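## Task

Two shelves can be pulled out of the wall rack, and each has a label on its front edge. Label colours: KK-17 yellow, KK-27 red, KK-44 red, KK-55 green, KK-84 yellow, KK-91 green. Each shelf must go onto the rack level that carries its label's colour and be pushed all the way in. Each shelf must end up with five vials standing upright on it. Everything must stay in place on its own, not because the robot is holding it. Finish by releasing everything and moving the grippers away.

## Robot and tools

ROBOT. Two 7-joint arms, left_arm and right_arm, each ending in a two-finger gripper. Equal joint values on both arms give mirrored postures. Never let the arms collide or lean on each other hard; that can end the scene. Occasionally an outside tug may pull on a held part or nudge a loose item.

FRAME. Reported gripper poses use one shared world frame in metres. Its origin is on the floor plane z = 0, under the midpoint between the two arm bases, which sit 0.70 m above it. +z is up, +x is forward (the direction both arms face), and left_arm is on the +y side (this is not about image left/right). Each pose is end_effector_position plus end_effector_quat_wxyz. The printed hand position may be somewhat off, more so at long reach. The gripper's fingers point along its own +z and close along its own y. The reported point lies between the closed finger pads, a little under 1 cm behind the tips; closing pushes the tips about 17 mm further along +z.

TOOL execute_actions, argument "actions": a list holding one item or nothing, plus optional boolean "pictures".
- Empty list: no command; returns the state with camera images.
- Motion: {"rows": [[...]], "steps": N}. N is 3 to 15 control steps of 1/30 s each (default 15). Up to 15 rows; each is used for one step, and the last row repeats to fill N.
- Wait: {"steps": N} with no rows, N up to 300; it returns once N steps have gone by since the previous result, counting your reply time.
Images come back only for an empty list or when pictures is true.

ROW LAYOUT. One list of 16 numbers covering both arms, each in [-1, 1], always all 16 even if one arm stays still: left_arm's 7 joint values then its gripper opening, then right_arm's 7 joint values and opening. Joint order: shoulder pitch, shoulder roll, upper arm roll, elbow, forearm roll, wrist pitch, wrist yaw.

JOINT VALUES are offsets, not poses. They are measured from the joint angles shown in the most recent result that listed them (before any such result in a scene, and for later calls inside one reply, from where the arm is when the action begins). They are not relative to the previous row, so repeating zeros pulls the arm back to that reference. Scale: 1.0 equals 0.9738 rad for shoulder pitch, 0.9684 shoulder roll, 1.598 upper arm roll, 1.604 elbow, 3.238 forearm roll, 3.249 for wrist pitch and for wrist yaw.
Joint ranges in rad (left_arm): shoulder pitch -1.396..2.000, shoulder roll -0.175..2.000, upper arm roll -1.571..1.571, elbow 0.000..2.443, forearm roll -1.571..1.571, wrist pitch -0.785..0.785, wrist yaw -1.571..1.571. right_arm is identical except shoulder pitch -1.300..2.000. A call aiming more than 0.017 rad beyond an end is refused and nothing is sent. True ends may differ by up to 0.017 rad either way; targets past the true end get clipped there and the result reports "joint sent to its limit" (possibly about an earlier action). No such message does not prove there is room left.

OPENING is absolute: +1 fully open (pads 0.145 m apart), -1 closed. Going from open to closed takes at least about 0.5 s. To hold something, keep commanding an opening well under grip_measured (the measured opening on the same scale); the lower, the tighter, up to roughly 10 N per pad on objects up to about 11 cm wide. Closing fast can squeeze harder, sometimes enough to spring the fingers open.

SPEED. Each step, a joint's target is kept within a fixed margin of its measured angle: 0.0738 rad shoulder pitch, 0.0684 shoulder roll, 0.113 upper arm roll, 0.119 elbow, 0.403 forearm roll, 0.414 wrist pitch and yaw. If targets would move a gripper more than 70 mm from where it is, all that arm's targets are scaled back. Big offsets therefore take several steps.

TIMING. The world keeps running while you think and write. Each result is captured 3 steps before its action ends; those steps finish during your reply. Arms continue toward the last row sent until all have nearly stopped (slow or blocked counts as stopped) or a step is HELD; afterwards only a new action moves them further. Fingers in motion still finish.

RESULT LINES. The state line gives both grippers' poses. Joint positions and Joint velocities list, per arm, the seven joints (rad, rad/s) then the pad gap (m, m/s). "joint command not followed" means a clearance check altered or blocked some joint targets; the rest of the row still ran. HELD marks steps on which your row was not, or only partly, sent. MOTOR HOT appears from 85 °C while carrying loads; at 100 °C an OVER-TEMPERATURE FAULT stops that arm and limp joints sag under load until cooled. Avoid long heavy holds; some heat carries into the next scene.

TOOL zoom_image: {"camera": one of cam_high, cam_low, cam_left_wrist, cam_right_wrist, "region": [x0, y0, x1, y1]} in pixels of that camera's last full image (origin top-left, box at most 504x504). All cameras give 896x504 images; use zooms to read shelf labels and level colour marks. Calibration (intrinsics, distortion, world-to-camera transforms) is supplied; fixed cameras may be off by a couple of degrees and millimetres, and wrist camera poses derive from reported joint angles.

TOOL finished_scene: {"scene": 1 or 2}. Replying without any tool call ends all remaining scenes.

AVOID: dropping or slipping held items, slamming, hard impacts, pressing very hard, tipping vials, and pushing anything out of the work area (that fails the scene). Before finishing, make sure shelves and vials stay put with grippers open and withdrawn.

Each tool is called after "Call:" by a JSON object that holds its "fn" and its "kwargs", one argument or row to a line.

## Session

Call:
{"fn": "execute_actions", "kwargs": {
  "actions": []
}}

Scene clock: 0.00 s of 9600.00 s.
left_arm: end_effector_position=(+0.2704, +0.1569, +0.4514) grip_measured=+1.00 end_effector_quat_wxyz=(-0.005, +0.704, +0.006, +0.710) | right_arm: end_effector_position=(+0.2728, -0.1511, +0.4479) grip_measured=+1.00 end_effector_quat_wxyz=(-0.004, +0.707, +0.008, +0.707)
Joint positions: left_arm=[-0.439  0.333 -0.276  1.813  0.175 -0.281 -0.364  0.145] | right_arm=[-0.422  0.341 -0.291  1.796  0.178 -0.277 -0.343  0.145]
Joint velocities: left_arm=[-0.121 -0.055 -0.002 -0.007 -0.007  0.007 -0.007 -0.   ] | right_arm=[ 0.055 -0.033 -0.007 -0.002  0.022 -0.007 -0.007  0.   ]
Motor temperatures (°C, as the motors report them): left_arm=[26 24 26 24 28 27 26] | right_arm=[27 27 28 28 26 24 27]

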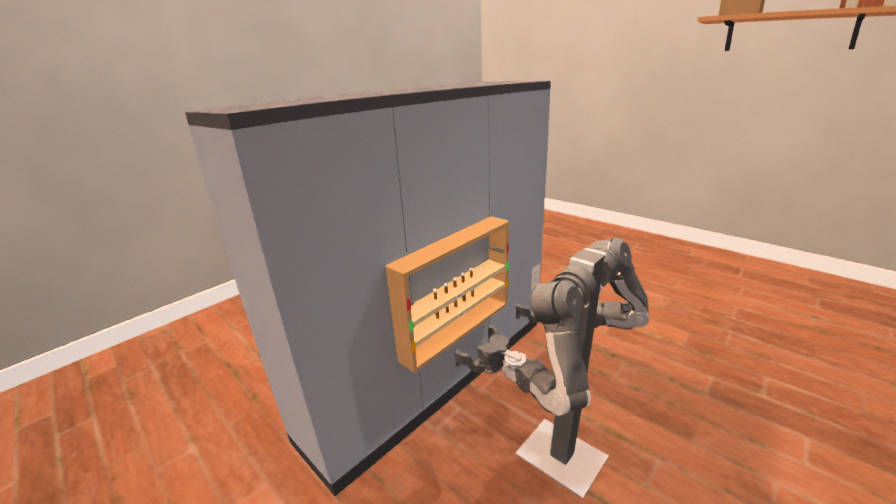

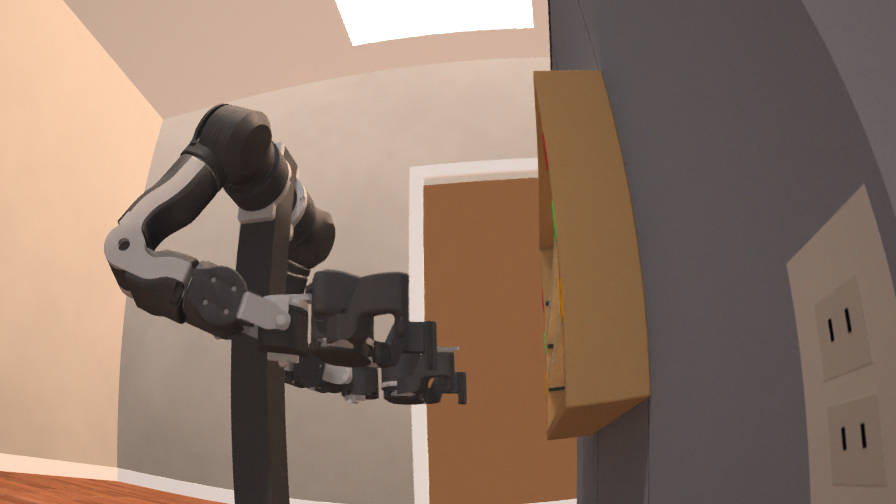

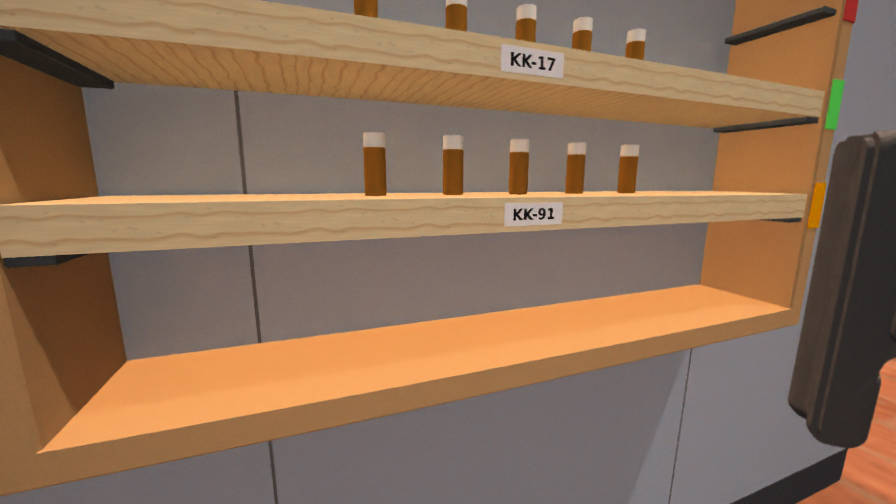

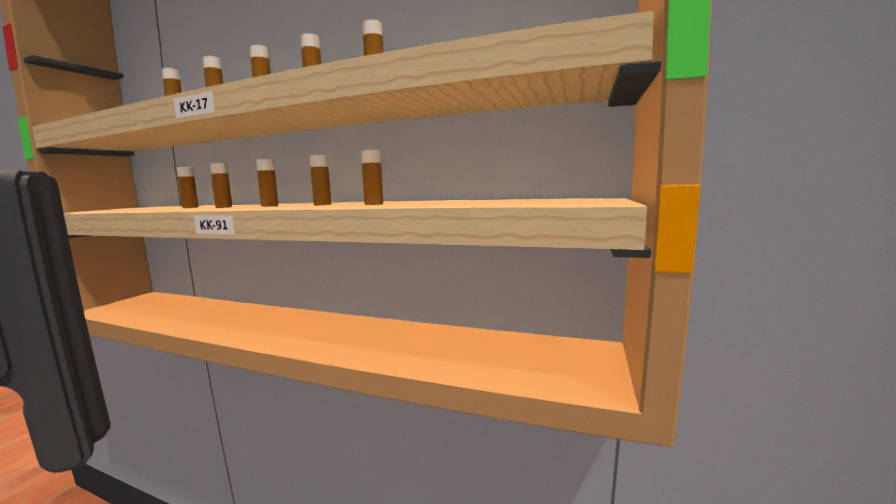

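Call:
{"fn": "execute_actions", "kwargs": {
  "actions": [
    {"rows":[[0.04,-0.344,0.173,0.098,0.43,0.0865,0.2,-0.4,0.023,-0.352,0.182,0.108,0.429,0.085,0.1056,-0.4]]}
  ]
}}

Call:
{"fn": "execute_actions", "kwargs": {
  "actions": [
    {"steps":60}
  ],
  "pictures": true
}}

Scene clock: 0.93 s of 9600.00 s.
left_arm: end_effector_position=(+0.2872, +0.1519, +0.5408) grip_measured=-0.40 end_effector_quat_wxyz=(+0.561, +0.428, +0.422, +0.569) | right_arm: end_effector_position=(+0.2940, -0.1525, +0.4956) grip_measured=-0.40 end_effector_quat_wxyz=(+0.496, -0.503, +0.498, -0.504)
Joint positions: left_arm=[-0.4   -0.001  0.     1.972  1.557 -0.002  0.28   0.046] | right_arm=[-0.398 -0.     0.     1.972  1.557 -0.002 -0.004  0.046]
Joint velocities: left_arm=[-0.011  0.011  0.022  0.007  0.11  -0.037 -0.037 -0.   ] | right_arm=[-0.121  0.011 -0.061 -0.007  0.198 -0.007 -0.022 -0.   ]
Motor temperatures (°C, as the motors report them): left_arm=[26 24 26 25 28 28 26] | right_arm=[27 27 28 28 26 24 27]
Steps of this call (steps 1 to 16: nothing new was sent; steps 17 to 28: the first 12 steps of this action). Readings (joint positions):
17: left_arm=[-0.440 0.277 -0.199 1.862 0.266 -0.176 -0.272] | right_arm=[-0.430 0.287 -0.213 1.849 0.269 -0.172 -0.251]
18: left_arm=[-0.414 0.200 -0.095 1.942 0.417 -0.088 -0.133] | right_arm=[-0.418 0.210 -0.108 1.940 0.420 -0.086 -0.145]
20: left_arm=[-0.364 0.091 0.026 2.003 0.785 -0.050 0.156] | right_arm=[-0.362 0.100 0.027 2.002 0.784 -0.051 -0.041]
24: left_arm=[-0.406 -0.002 -0.005 1.964 1.452 0.001 0.269] | right_arm=[-0.410 -0.008 -0.012 1.962 1.453 0.002 -0.015]
28: the state above

Scene clock: 2.93 s of 9600.00 s.
left_arm: end_effector_position=(+0.2872, +0.1523, +0.5407) grip_measured=-0.40 end_effector_quat_wxyz=(+0.563, +0.426, +0.424, +0.567) | right_arm: end_effector_position=(+0.2937, -0.1523, +0.4952) grip_measured=-0.40 end_effector_quat_wxyz=(+0.497, -0.502, +0.500, -0.501)
Joint positions: left_arm=[-0.401 -0.001  0.     1.972  1.565 -0.002  0.281  0.046] | right_arm=[-0.4   -0.    -0.     1.972  1.565 -0.002 -0.004  0.046]
Joint velocities: left_arm=[ 0.055 -0.033 -0.002 -0.002 -0.037 -0.007  0.066 -0.   ] | right_arm=[ 0.055 -0.033 -0.017  0.002 -0.037 -0.051  0.007 -0.   ]
Motor temperatures (°C, as the motors report them): left_arm=[26 24 26 25 28 28 26] | right_arm=[27 27 28 28 26 24 27]
Kept back: nothing.
Steps of this call (steps 1 to 3: the last 3 steps of your previous action; steps 4 to 15: the robot went on to your last target; steps 16 to 60: nothing new was sent). Readings (joint positions):
1: left_arm=[-0.401 -0.001 0.000 1.972 1.561 -0.002 0.280] | right_arm=[-0.400 -0.000 -0.000 1.972 1.561 -0.002 -0.004]
2: left_arm=[-0.401 -0.001 0.000 1.972 1.563 -0.002 0.281] | right_arm=[-0.400 -0.000 -0.000 1.972 1.563 -0.002 -0.004]
4: left_arm=[-0.401 -0.001 0.000 1.972 1.564 -0.002 0.281] | right_arm=[-0.400 -0.000 -0.000 1.972 1.564 -0.002 -0.004]
8: left_arm=[-0.401 -0.001 0.000 1.972 1.565 -0.002 0.281] | right_arm=[-0.400 -0.000 -0.000 1.972 1.565 -0.002 -0.004]
60: the state above
All arms were judged still, so your last target was given up. Only a new action makes them travel on or press farther. Fingers that are still opening or closing keep moving.
camera_calibration (this result's frames):
cam_left_wrist: T_world_to_cam=[[-0.593187, -0.00789474, 0.805026, -0.267293], [-0.136515, -0.984484, -0.110246, 0.260597], [0.793406, -0.175295, 0.582905, -0.45986], [0, 0, 0, 1]] pos_world=[0.241877, 0.173832, 0.511963]
cam_right_wrist: T_world_to_cam=[[0.336288, 0.017624, -0.941594, 0.372022], [-0.159746, 0.986404, -0.0385903, 0.228721], [0.928112, 0.163394, 0.334531, -0.361359], [0, 0, 0, 1]] pos_world=[0.246813, -0.173124, 0.480006]

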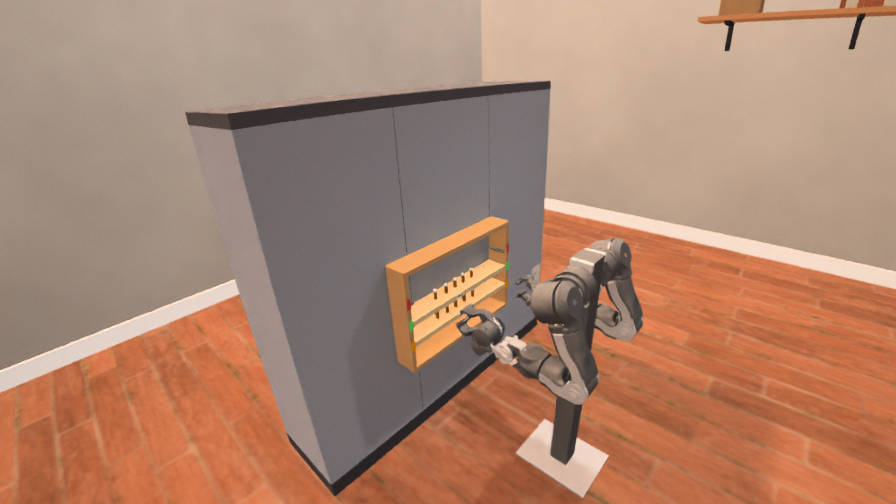

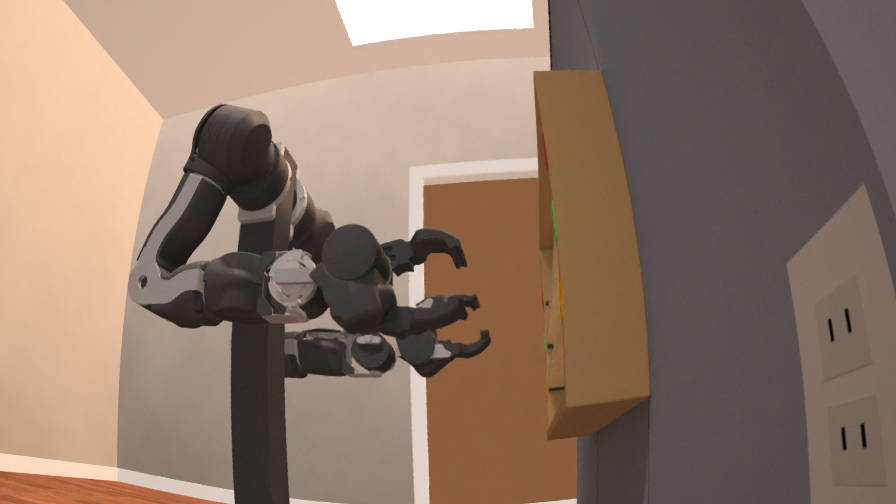

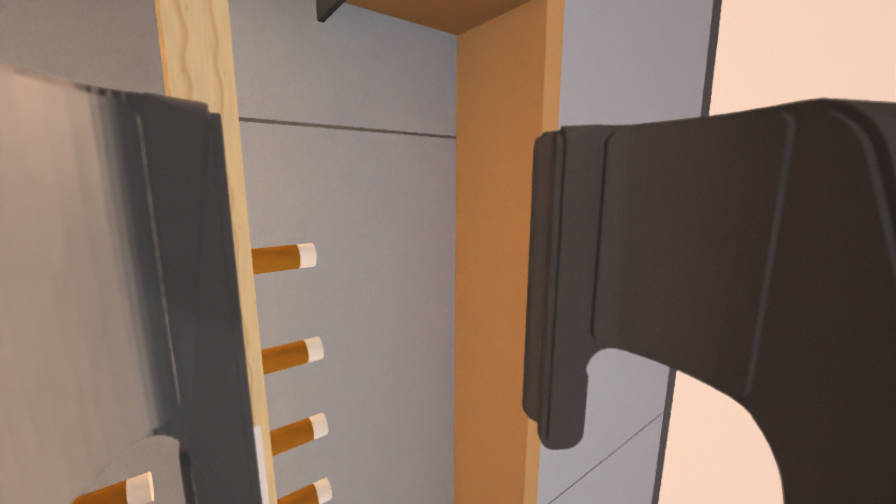

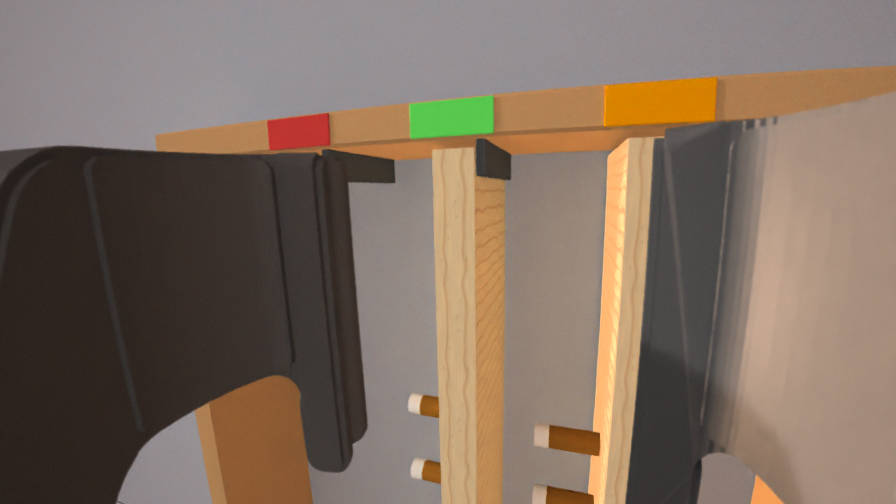

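Call:
{"fn": "execute_actions", "kwargs": {
  "actions": [
    {"rows":[[0.1,0,0,0,-0.034,0.119,-0.178,-0.5,0.1,0,0,0,-0.3,0.06,0,-0.5],[0.1,0,0,0,-0.034,0.119,-0.178,-0.5,0.1,0,0,0,-0.5,0.06,0,-0.5],[0.2,0,0,0,-0.034,0.119,-0.178,-0.5,0.2,0,0,0,-0.9,0.06,0,-0.5],[0.376,0,0,-0.056,-0.034,0.119,-0.178,-0.5,0.375,0,0,-0.056,-0.9515,0.06,0.088,-0.5]]}
  ]
}}

Call:
{"fn": "execute_actions", "kwargs": {
  "actions": [
    {"steps":30}
  ],
  "pictures": true
}}

Scene clock: 3.97 s of 9600.00 s.
left_arm: end_effector_position=(+0.3531, +0.0995, +0.5213) grip_measured=-0.50 end_effector_quat_wxyz=(+0.508, +0.639, +0.366, +0.448) | right_arm: end_effector_position=(+0.3611, -0.1307, +0.5278) grip_measured=-0.50 end_effector_quat_wxyz=(+0.130, +0.681, +0.235, +0.681)
Joint positions: left_arm=[-0.041 -0.001 -0.001  1.879  1.455  0.381 -0.295  0.038] | right_arm=[-0.04  -0.001 -0.     1.879 -0.531  0.194  0.278  0.038]
Joint velocities: left_arm=[ 0.055  0.011  0.007  0.002  0.007  0.022 -0.022 -0.   ] | right_arm=[ 0.121  0.033 -0.027  0.002 -4.491 -0.007  0.022 -0.   ]
Motor temperatures (°C, as the motors report them): left_arm=[26 24 26 25 28 28 26] | right_arm=[27 27 28 28 26 24 27]
Steps of this call (steps 1 to 19: nothing new was sent; steps 20 to 31: the first 12 steps of this action). Readings (joint positions):
20: left_arm=[-0.369 0.001 0.005 1.969 1.519 0.082 0.197] | right_arm=[-0.371 0.001 0.004 1.967 1.475 0.076 -0.007]
21: left_arm=[-0.305 0.001 0.004 1.967 1.489 0.215 0.050] | right_arm=[-0.311 0.001 0.001 1.965 1.325 0.133 -0.009]
23: left_arm=[-0.162 -0.003 -0.003 1.923 1.467 0.340 -0.184] | right_arm=[-0.160 -0.000 0.001 1.921 0.962 0.169 0.090]
27: left_arm=[-0.012 -0.001 -0.001 1.895 1.456 0.375 -0.283] | right_arm=[-0.010 -0.001 -0.000 1.897 0.216 0.185 0.264]
31: the state above

Scene clock: 4.97 s of 9600.00 s.
left_arm: end_effector_position=(+0.3542, +0.0995, +0.5238) grip_measured=-0.50 end_effector_quat_wxyz=(+0.509, +0.637, +0.364, +0.450) | right_arm: end_effector_position=(+0.3612, -0.1824, +0.5337) grip_measured=-0.50 end_effector_quat_wxyz=(+0.511, +0.569, +0.431, +0.479)
Joint positions: left_arm=[-0.034 -0.001 -0.001  1.879  1.455  0.381 -0.295  0.038] | right_arm=[-0.034  0.    -0.     1.88  -1.514  0.193  0.28   0.038]
Joint velocities: left_arm=[-0.055  0.011 -0.002 -0.027 -0.007 -0.022  0.022 -0.   ] | right_arm=[-0.011  0.055  0.007 -0.002 -0.051 -0.037 -0.007 -0.   ]
Motor temperatures (°C, as the motors report them): left_arm=[27 24 26 25 28 28 26] | right_arm=[27 27 28 28 26 24 27]
Kept back: nothing.
Steps of this call (steps 1 to 3: the last 3 steps of your previous action; steps 4 to 30: the robot went on to your last target). Readings (joint positions):
1: left_arm=[-0.036 -0.001 -0.001 1.879 1.455 0.381 -0.295] | right_arm=[-0.036 -0.001 -0.000 1.879 -0.718 0.193 0.279]
2: left_arm=[-0.034 -0.001 -0.001 1.879 1.455 0.381 -0.295] | right_arm=[-0.034 -0.001 -0.000 1.880 -0.905 0.193 0.279]
4: left_arm=[-0.034 -0.001 -0.001 1.879 1.455 0.381 -0.295] | right_arm=[-0.034 -0.001 -0.000 1.880 -1.278 0.193 0.280]
8: left_arm=[-0.034 -0.001 -0.001 1.879 1.455 0.381 -0.295] | right_arm=[-0.034 0.000 -0.000 1.880 -1.499 0.193 0.280]
30: the state above
All arms were judged still, so your last target was given up. Only a new action makes them travel on or press farther. Fingers that are still opening or closing keep moving.
camera_calibration (this result's frames):
cam_left_wrist: T_world_to_cam=[[-0.322676, -0.0941626, 0.941814, -0.373198], [-0.479294, -0.841777, -0.248372, 0.395491], [0.816185, -0.53155, 0.226489, -0.298414], [0, 0, 0, 1]] pos_world=[0.312695, 0.139152, 0.5173]
cam_right_wrist: T_world_to_cam=[[0.33014, -0.181129, 0.926391, -0.644866], [-0.326407, -0.942779, -0.0680107, -0.00534997], [0.885701, -0.279928, -0.37037, -0.121307], [0, 0, 0, 1]] pos_world=[0.318591, -0.155804, 0.552105]

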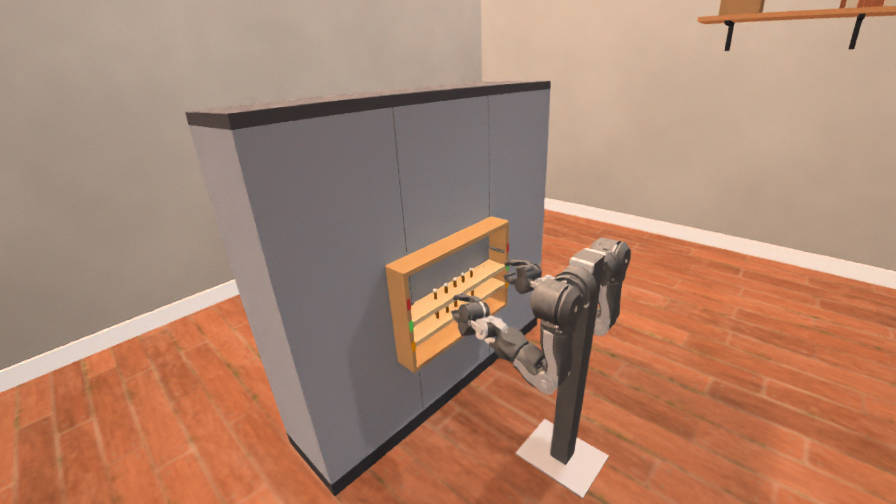

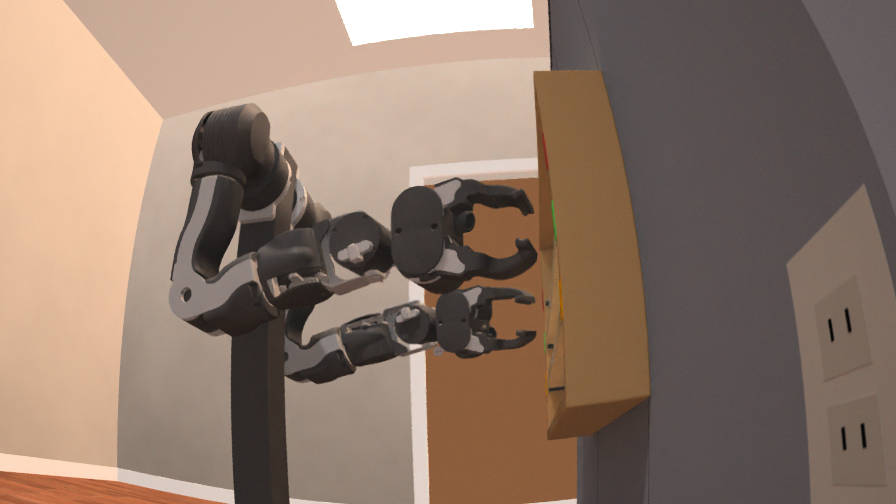

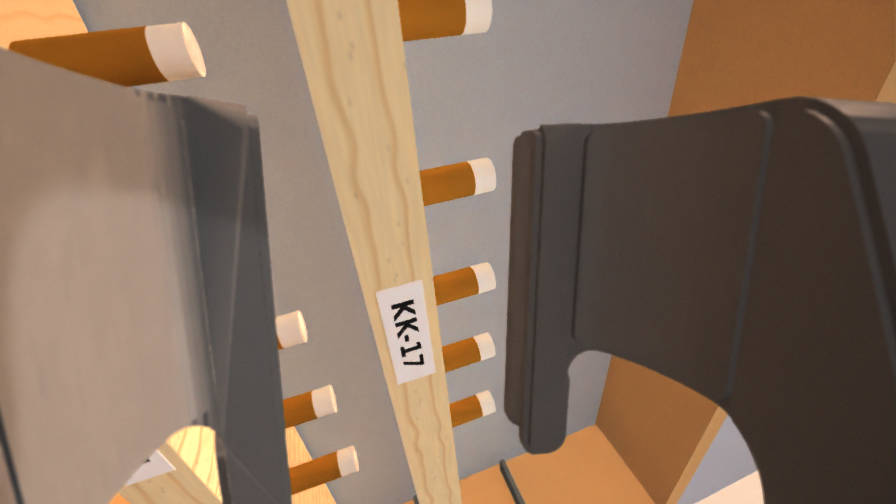

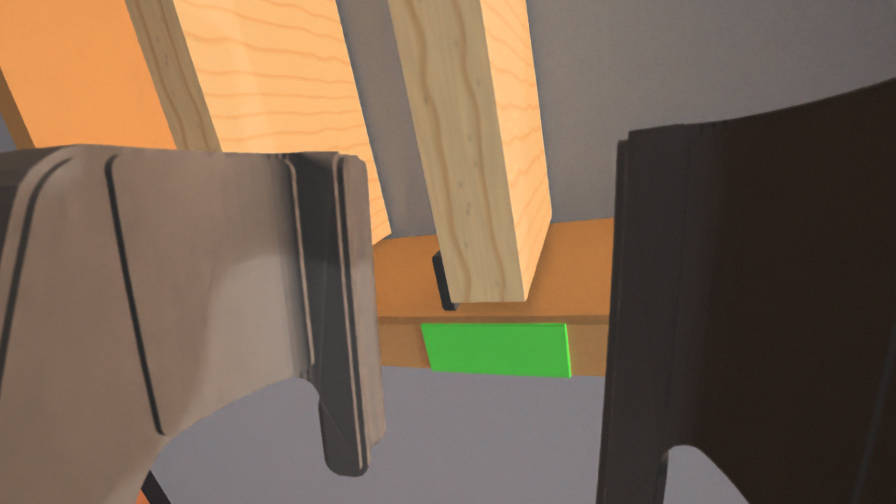

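Call:
{"fn": "execute_actions", "kwargs": {
  "actions": [
    {"rows":[[0,0,0,0,0,-0.236,0,-0.5,0,0,0,0,0,-0.119,0,-0.5]]}
  ],
  "pictures": true
}}

Scene clock: 5.43 s of 9600.00 s.
left_arm: end_effector_position=(+0.3515, +0.2158, +0.5368) grip_measured=-0.50 end_effector_quat_wxyz=(+0.391, +0.391, +0.588, +0.590) | right_arm: end_effector_position=(+0.3608, -0.1218, +0.5372) grip_measured=-0.50 end_effector_quat_wxyz=(+0.447, +0.448, +0.546, +0.549)
Joint positions: left_arm=[-0.034  0.     0.001  1.879  1.456 -0.381 -0.295  0.038] | right_arm=[-0.034 -0.001 -0.002  1.88  -1.514 -0.19   0.28   0.038]
Joint velocities: left_arm=[ 0.055 -0.077  0.002 -0.007 -0.022  0.066  0.022 -0.   ] | right_arm=[ 0.011 -0.011 -0.007  0.007  0.007  0.007 -0.081 -0.   ]
Motor temperatures (°C, as the motors report them): left_arm=[27 24 26 25 28 28 26] | right_arm=[27 27 28 28 26 24 27]
Steps of this call (steps 1 to 2: nothing new was sent; steps 3 to 14: the first 12 steps of this action). Readings (joint positions):
3: left_arm=[-0.034 -0.003 -0.005 1.879 1.456 0.298 -0.295] | right_arm=[-0.034 0.002 0.004 1.880 -1.515 0.108 0.280]
4: left_arm=[-0.034 -0.004 -0.006 1.879 1.456 0.154 -0.295] | right_arm=[-0.034 0.003 0.004 1.880 -1.516 -0.024 0.280]
6: left_arm=[-0.034 -0.001 -0.000 1.879 1.456 -0.191 -0.295] | right_arm=[-0.034 -0.002 -0.002 1.880 -1.514 -0.150 0.280]
10: left_arm=[-0.034 0.000 0.001 1.879 1.456 -0.370 -0.295] | right_arm=[-0.034 -0.001 -0.002 1.880 -1.514 -0.188 0.280]
14: the state above
camera_calibration (this result's frames):
cam_left_wrist: T_world_to_cam=[[-0.319352, -0.138916, 0.937399, -0.364507], [0.231675, -0.970625, -0.0649127, 0.174775], [0.91888, 0.196442, 0.342155, -0.492637], [0, 0, 0, 1]] pos_world=[0.295777, 0.21578, 0.521592]
cam_right_wrist: T_world_to_cam=[[0.335627, 0.0409472, 0.941104, -0.619802], [0.0378961, -0.998833, 0.029944, -0.138999], [0.941232, 0.0256141, -0.336787, -0.103583], [0, 0, 0, 1]] pos_world=[0.310786, -0.110805, 0.552575]

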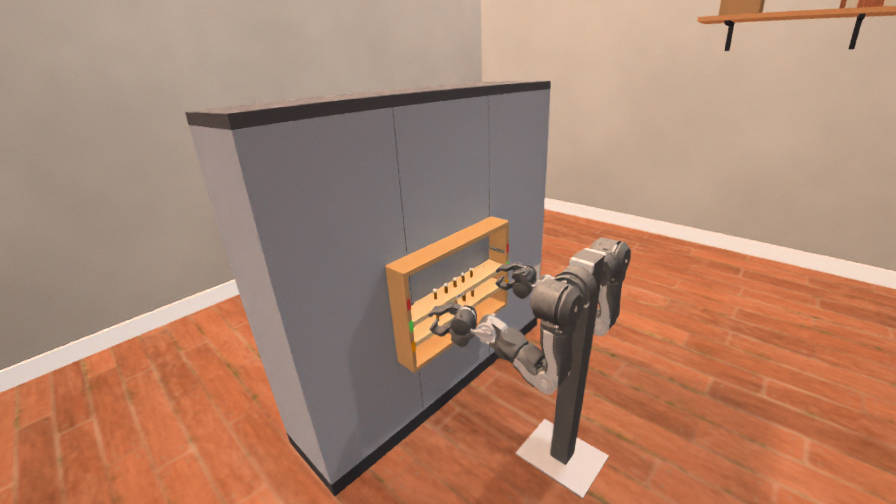

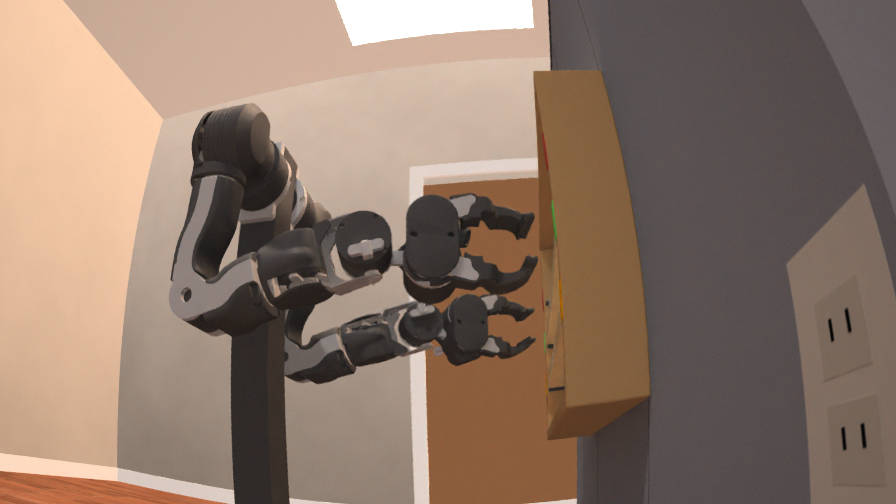

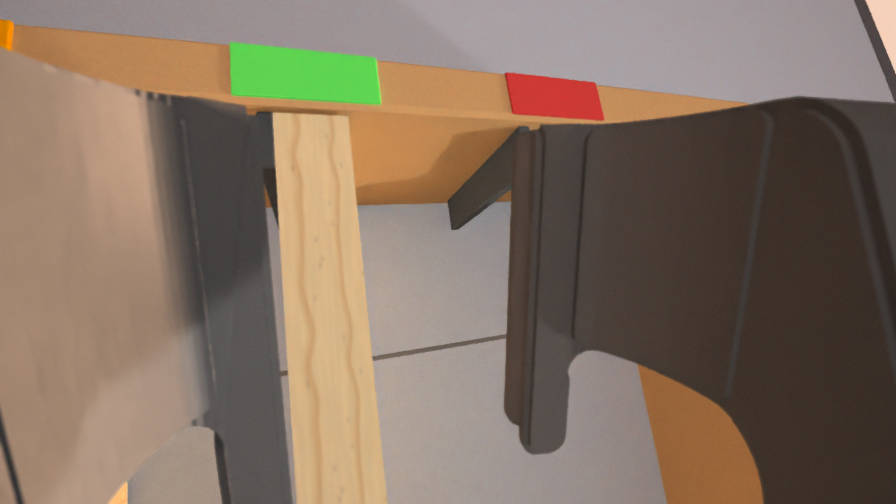

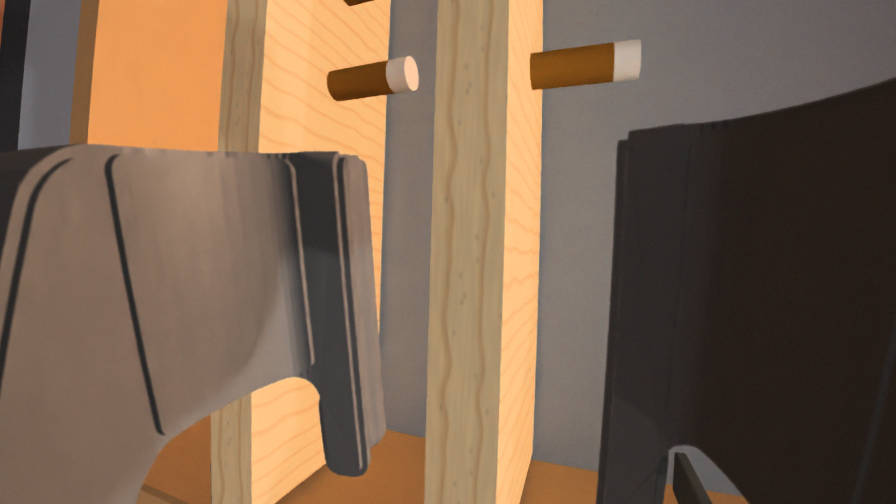

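Call:
{"fn": "execute_actions", "kwargs": {
  "actions": [
    {"rows":[[0.02,0,0,-0.03,0,0,0,-0.5,0.02,0,0,-0.03,0,0,0,-0.5],[0.04,0,0,-0.05,0,0,0,-0.5,0.04,0,0,-0.05,0,0,0,-0.5],[0.06,0,0,-0.07,0,0,0.01,-0.5,0.06,0,0,-0.07,0,0,-0.01,-0.5],[0.08,0,0,-0.085,0,0,0.01,-0.5,0.08,0,0,-0.085,0,0,-0.01,-0.5],[0.1,0,0,-0.1,0,0,0.015,-0.5,0.1,0,0,-0.1,0,0,-0.015,-0.5],[0.12,0,0,-0.11,0,0,0.02,-0.5,0.12,0,0,-0.11,0,0,-0.019,-0.5],[0.135,0,0,-0.12,0,0,0.02,-0.5,0.135,0,0,-0.12,0,0,-0.019,-0.5],[0.147,0,0,-0.127,0.008,-0.003,0.02,-0.5,0.147,0,0,-0.128,-0.004,-0.0015,-0.0194,-0.5]]}
  ]
}}

Call:
{"fn": "execute_actions", "kwargs": {
  "actions": []
}}

Scene clock: 6.17 s of 9600.00 s.
left_arm: end_effector_position=(+0.3860, +0.2159, +0.5257) grip_measured=-0.50 end_effector_quat_wxyz=(+0.390, +0.392, +0.589, +0.589) | right_arm: end_effector_position=(+0.3955, -0.1219, +0.5261) grip_measured=-0.50 end_effector_quat_wxyz=(+0.447, +0.448, +0.546, +0.548)
Joint positions: left_arm=[ 0.109  0.     0.001  1.678  1.479 -0.388 -0.236  0.038] | right_arm=[ 0.11  -0.001 -0.002  1.678 -1.525 -0.192  0.222  0.038]
Joint velocities: left_arm=[-0.055 -0.055  0.012 -0.007 -0.051 -0.051  0.051 -0.   ] | right_arm=[-0.077  0.033  0.007 -0.007 -0.037  0.007  0.007  0.   ]
Motor temperatures (°C, as the motors report them): left_arm=[27 24 26 25 28 28 26] | right_arm=[27 27 28 28 26 24 27]
Steps of this call (steps 1 to 3: the last 3 steps of your previous action; steps 4 to 10: the robot went on to your last target; steps 11 to 22: the first 12 steps of this action). Readings (joint positions):
11: left_arm=[-0.021 0.000 0.001 1.853 1.453 -0.383 -0.292] | right_arm=[-0.021 -0.001 -0.002 1.854 -1.513 -0.191 0.276]
12: left_arm=[0.004 0.000 0.001 1.806 1.454 -0.382 -0.293] | right_arm=[0.004 -0.001 -0.002 1.806 -1.513 -0.191 0.277]
14: left_arm=[0.038 0.000 0.001 1.745 1.456 -0.382 -0.279] | right_arm=[0.039 -0.001 -0.002 1.746 -1.514 -0.191 0.263]
18: left_arm=[0.112 0.000 0.001 1.682 1.466 -0.384 -0.240] | right_arm=[0.114 -0.001 -0.002 1.682 -1.519 -0.191 0.226]
22: the state above

Scene clock: 6.27 s of 9600.00 s.
left_arm: end_effector_position=(+0.3860, +0.2159, +0.5257) grip_measured=-0.50 end_effector_quat_wxyz=(+0.391, +0.391, +0.589, +0.589) | right_arm: end_effector_position=(+0.3955, -0.1219, +0.5261) grip_measured=-0.50 end_effector_quat_wxyz=(+0.447, +0.448, +0.546, +0.548)
Joint positions: left_arm=[ 0.109  0.     0.001  1.678  1.48  -0.388 -0.236  0.038] | right_arm=[ 0.11  -0.001 -0.002  1.678 -1.526 -0.192  0.222  0.038]
Joint velocities: left_arm=[-0.011  0.099 -0.002 -0.017  0.022 -0.007 -0.037  0.   ] | right_arm=[ 0.077  0.077  0.002 -0.022 -0.007 -0.037 -0.051  0.   ]
Motor temperatures (°C, as the motors report them): left_arm=[27 24 26 25 28 28 26] | right_arm=[27 27 28 28 26 24 27]
Kept back: nothing.
Steps of this call (steps 1 to 3: the last 3 steps of your previous action). Readings (joint positions):
1: left_arm=[0.109 0.000 0.001 1.678 1.479 -0.388 -0.236] | right_arm=[0.110 -0.001 -0.002 1.678 -1.526 -0.192 0.222]
2: left_arm=[0.109 0.000 0.001 1.678 1.480 -0.388 -0.236] | right_arm=[0.110 -0.001 -0.002 1.678 -1.526 -0.192 0.222]
3: the state above
camera_calibration (this result's frames):
cam_left_wrist: T_world_to_cam=[[-0.317726, -0.137158, 0.93821, -0.344439], [0.231918, -0.970669, -0.0633642, 0.165235], [0.919383, 0.197455, 0.340216, -0.519912], [0, 0, 0, 1]] pos_world=[0.33024, 0.215805, 0.510509]
cam_right_wrist: T_world_to_cam=[[0.336638, 0.04107, 0.940738, -0.621167], [0.0370197, -0.998853, 0.0303599, -0.139935], [0.940906, 0.0246056, -0.337773, -0.139437], [0, 0, 0, 1]] pos_world=[0.345486, -0.110833, 0.541505]

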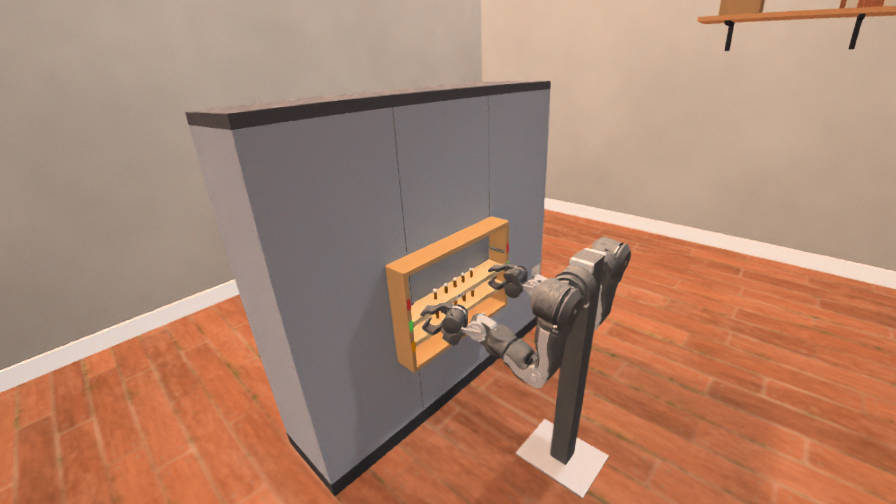

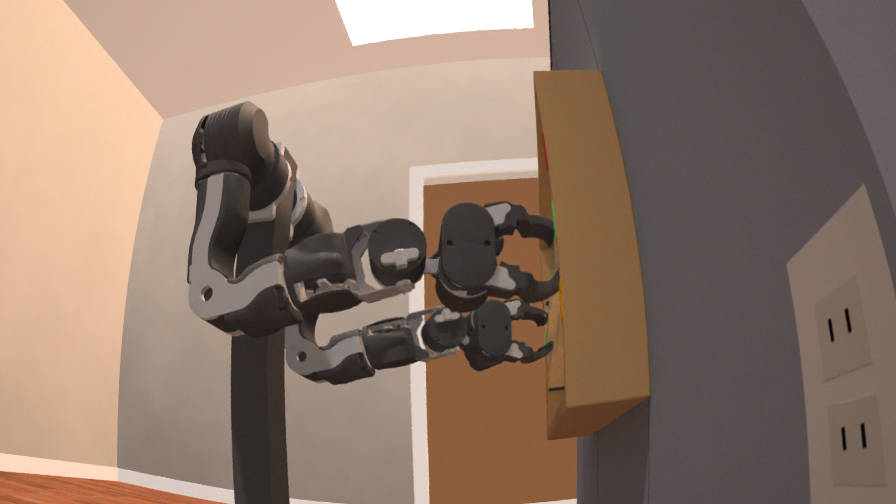

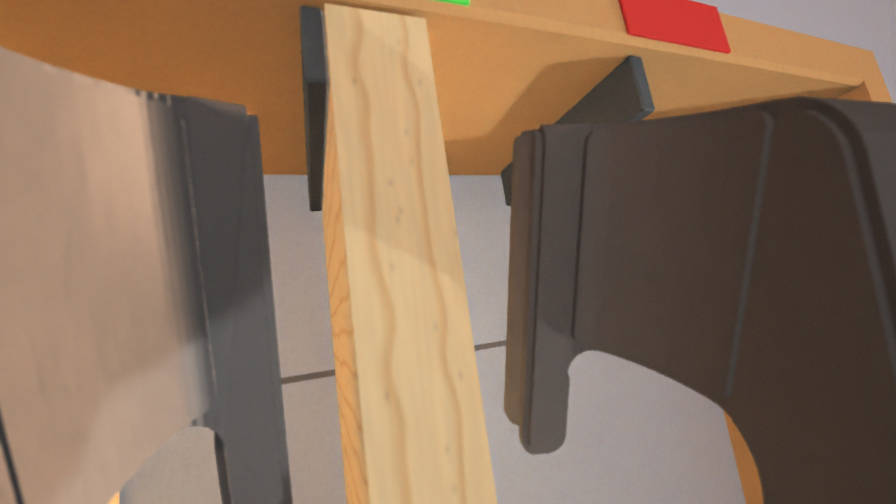

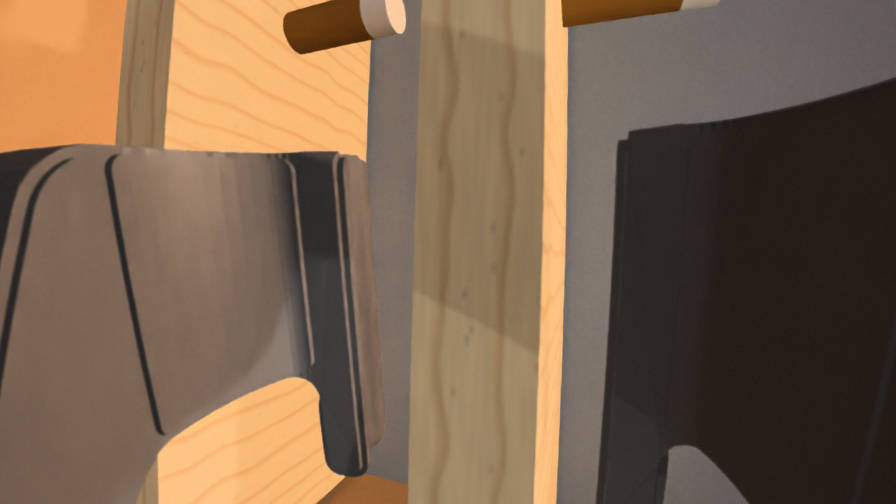

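Call:
{"fn": "execute_actions", "kwargs": {
  "actions": [
    {"rows":[[0.024,0,0,-0.018,0,0,0.002,-0.5,0.024,0,0,-0.017,0,0,0,-0.5],[0.048,0,0,-0.037,0,0,0.004,-0.5,0.048,0,0,-0.034,0,0,-0.002,-0.5],[0.072,0,0,-0.055,0.002,0,0.006,-0.5,0.072,0,0,-0.052,0,0,-0.004,-0.5],[0.096,0,0,-0.074,0.003,0,0.008,-0.5,0.097,0,0,-0.069,0,0,-0.005,-0.5],[0.12,0,0,-0.092,0.004,0,0.01,-0.5,0.121,0,0,-0.086,0,0,-0.006,-0.5],[0.144,0,0,-0.11,0.005,0,0.013,-0.5,0.145,0,0,-0.104,-0.002,0,-0.008,-0.5],[0.168,0,0,-0.129,0.006,-0.002,0.015,-0.5,0.17,0,0,-0.121,-0.002,-0.002,-0.009,-0.5],[0.191,0,0,-0.147,0.0068,-0.002,0.0175,-0.5,0.194,0,0,-0.138,-0.0028,-0.002,-0.0107,-0.5]]}
  ]
}}

Call:
{"fn": "execute_actions", "kwargs": {
  "actions": [
    {"rows":[[0,0,0,0,0,0,0,-0.56,0,0,0,0,0,0,0,-0.56],[0,0,0,0,0,0,0,-0.62,0,0,0,0,0,0,0,-0.62],[0,0,0,0,0,0,0,-0.67,0,0,0,0,0,0,0,-0.67],[0,0,0,0,0,0,0,-0.71,0,0,0,0,0,0,0,-0.71],[0,0,0,0,0,0,0,-0.74,0,0,0,0,0,0,0,-0.74],[0,0,0,0,0,0,0,-0.77,0,0,0,0,0,0,0,-0.77],[0,0,0,0,0,0,0,-0.8,0,0,0,0,0,0,0,-0.8],[0,0,0,0,0,0,0,-0.85,0,0,0,0,0,0,0,-0.85],[0,0,0,0,0,0,0,-0.92,0,0,0,0,0,0,0,-0.92],[0,0,0,0,0,0,0,-1,0,0,0,0,0,0,0,-1]]}
  ],
  "pictures": true
}}

Scene clock: 7.10 s of 9600.00 s.
left_arm: end_effector_position=(+0.4286, +0.2159, +0.5236) grip_measured=-0.50 end_effector_quat_wxyz=(+0.391, +0.392, +0.590, +0.589) | right_arm: end_effector_position=(+0.4380, -0.1215, +0.5286) grip_measured=-0.50 end_effector_quat_wxyz=(+0.447, +0.447, +0.548, +0.548)
Joint positions: left_arm=[ 0.298  0.     0.001  1.442  1.5   -0.391 -0.185  0.038] | right_arm=[ 0.302 -0.001 -0.002  1.457 -1.533 -0.196  0.192  0.038]
Joint velocities: left_arm=[ 0.033 -0.011  0.012  0.017  0.051 -0.051  0.037 -0.   ] | right_arm=[-0.077 -0.077 -0.017 -0.002  0.007  0.022 -0.022 -0.   ]
Motor temperatures (°C, as the motors report them): left_arm=[27 24 26 25 28 28 26] | right_arm=[27 27 28 28 26 24 27]
Steps of this call (steps 1 to 13: the robot went on to your last target; steps 14 to 25: the first 12 steps of this action). Readings (joint positions):
14: left_arm=[0.121 0.000 0.001 1.661 1.479 -0.389 -0.233] | right_arm=[0.122 -0.001 -0.002 1.662 -1.525 -0.193 0.221]
15: left_arm=[0.149 0.000 0.001 1.625 1.480 -0.389 -0.231] | right_arm=[0.149 -0.001 -0.002 1.629 -1.526 -0.193 0.220]
17: left_arm=[0.203 0.000 0.001 1.567 1.485 -0.389 -0.222] | right_arm=[0.205 -0.001 -0.002 1.574 -1.526 -0.193 0.215]
21: left_arm=[0.293 0.000 0.001 1.448 1.497 -0.391 -0.194] | right_arm=[0.296 -0.001 -0.002 1.462 -1.531 -0.195 0.198]
25: the state above

Scene clock: 7.60 s of 9600.00 s.
left_arm: end_effector_position=(+0.4287, +0.2159, +0.5259) grip_measured=-0.76 end_effector_quat_wxyz=(+0.393, +0.389, +0.587, +0.591) | right_arm: end_effector_position=(+0.4379, -0.1216, +0.5281) grip_measured=-0.76 end_effector_quat_wxyz=(+0.448, +0.447, +0.549, +0.547)
Joint positions: left_arm=[ 0.299  0.     0.001  1.444  1.5   -0.392 -0.179  0.018] | right_arm=[ 0.302 -0.001 -0.002  1.457 -1.536 -0.196  0.193  0.018]
Joint velocities: left_arm=[-0.033 -0.077 -0.007 -0.002 -0.007 -0.037  0.022  0.   ] | right_arm=[ 0.099 -0.011  0.002 -0.007  0.037 -0.037 -0.051 -0.   ]
Motor temperatures (°C, as the motors report them): left_arm=[27 24 26 25 28 28 26] | right_arm=[27 27 28 28 26 24 27]
Steps of this call (steps 1 to 3: the last 3 steps of your previous action; steps 4 to 15: the first 12 steps of this action, its rows measured from where the robot was after step 3). Readings (joint positions):
3: left_arm=[0.297 0.000 0.001 1.442 1.500 -0.391 -0.185] | right_arm=[0.302 -0.001 -0.002 1.457 -1.533 -0.196 0.192]
4: left_arm=[0.297 0.000 0.001 1.442 1.500 -0.391 -0.185] | right_arm=[0.302 -0.001 -0.002 1.457 -1.533 -0.196 0.192]
5: left_arm=[0.297 0.000 0.001 1.442 1.500 -0.391 -0.185] | right_arm=[0.302 -0.001 -0.002 1.457 -1.533 -0.196 0.192]
7: left_arm=[0.298 0.000 0.001 1.443 1.499 -0.391 -0.182] | right_arm=[0.302 -0.001 -0.002 1.457 -1.533 -0.196 0.192]
11: left_arm=[0.299 0.000 0.001 1.444 1.500 -0.392 -0.179] | right_arm=[0.302 -0.001 -0.002 1.457 -1.536 -0.196 0.193]
15: the state above
camera_calibration (this result's frames):
cam_left_wrist: T_world_to_cam=[[-0.3253, -0.138028, 0.935483, -0.32619], [0.232193, -0.970661, -0.0624764, 0.154741], [0.91666, 0.196889, 0.347805, -0.561904], [0, 0, 0, 1]] pos_world=[0.373036, 0.215811, 0.510246]
cam_right_wrist: T_world_to_cam=[[0.33765, 0.0473087, 0.940082, -0.636686], [0.0387898, -0.998587, 0.0363208, -0.145127], [0.940472, 0.0242018, -0.339008, -0.177867], [0, 0, 0, 1]] pos_world=[0.387886, -0.110496, 0.54351]

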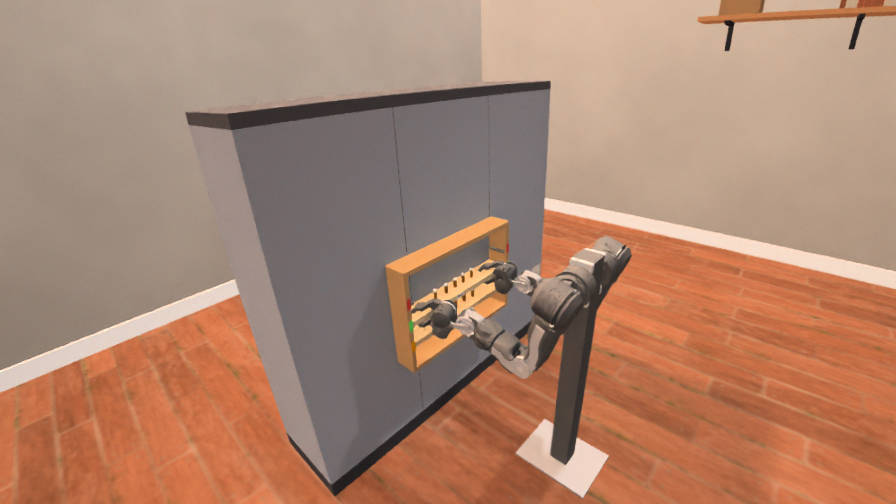

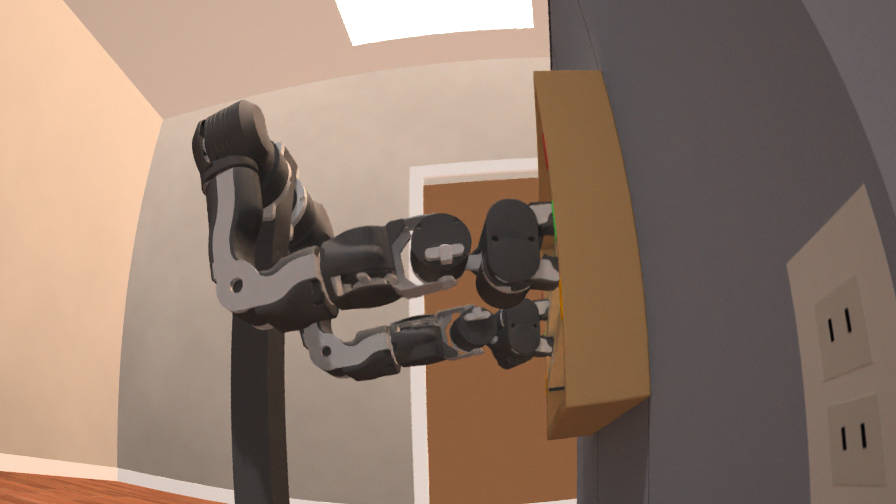

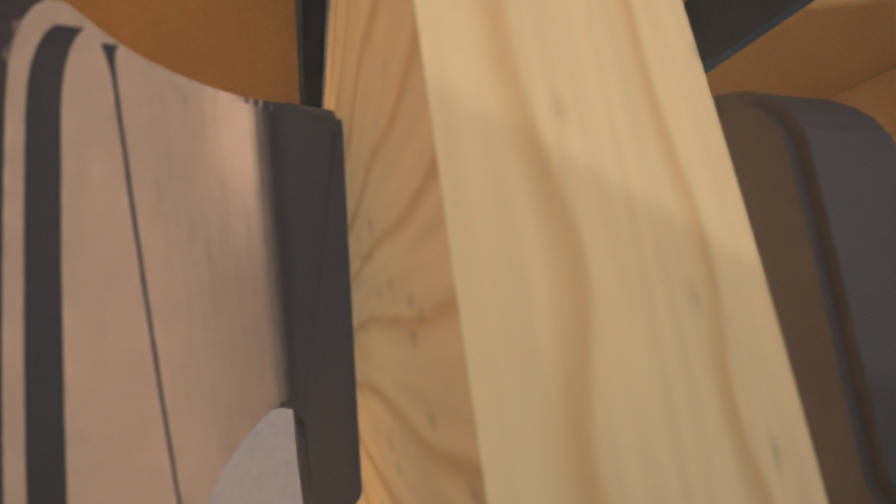

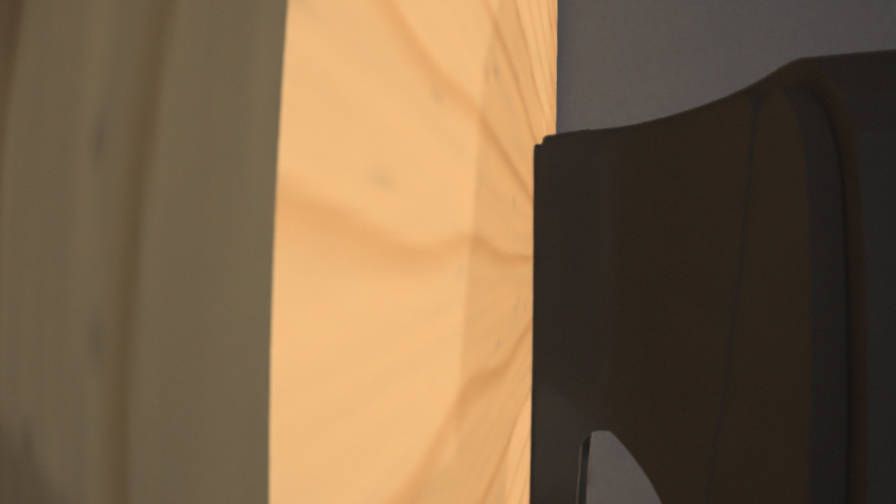

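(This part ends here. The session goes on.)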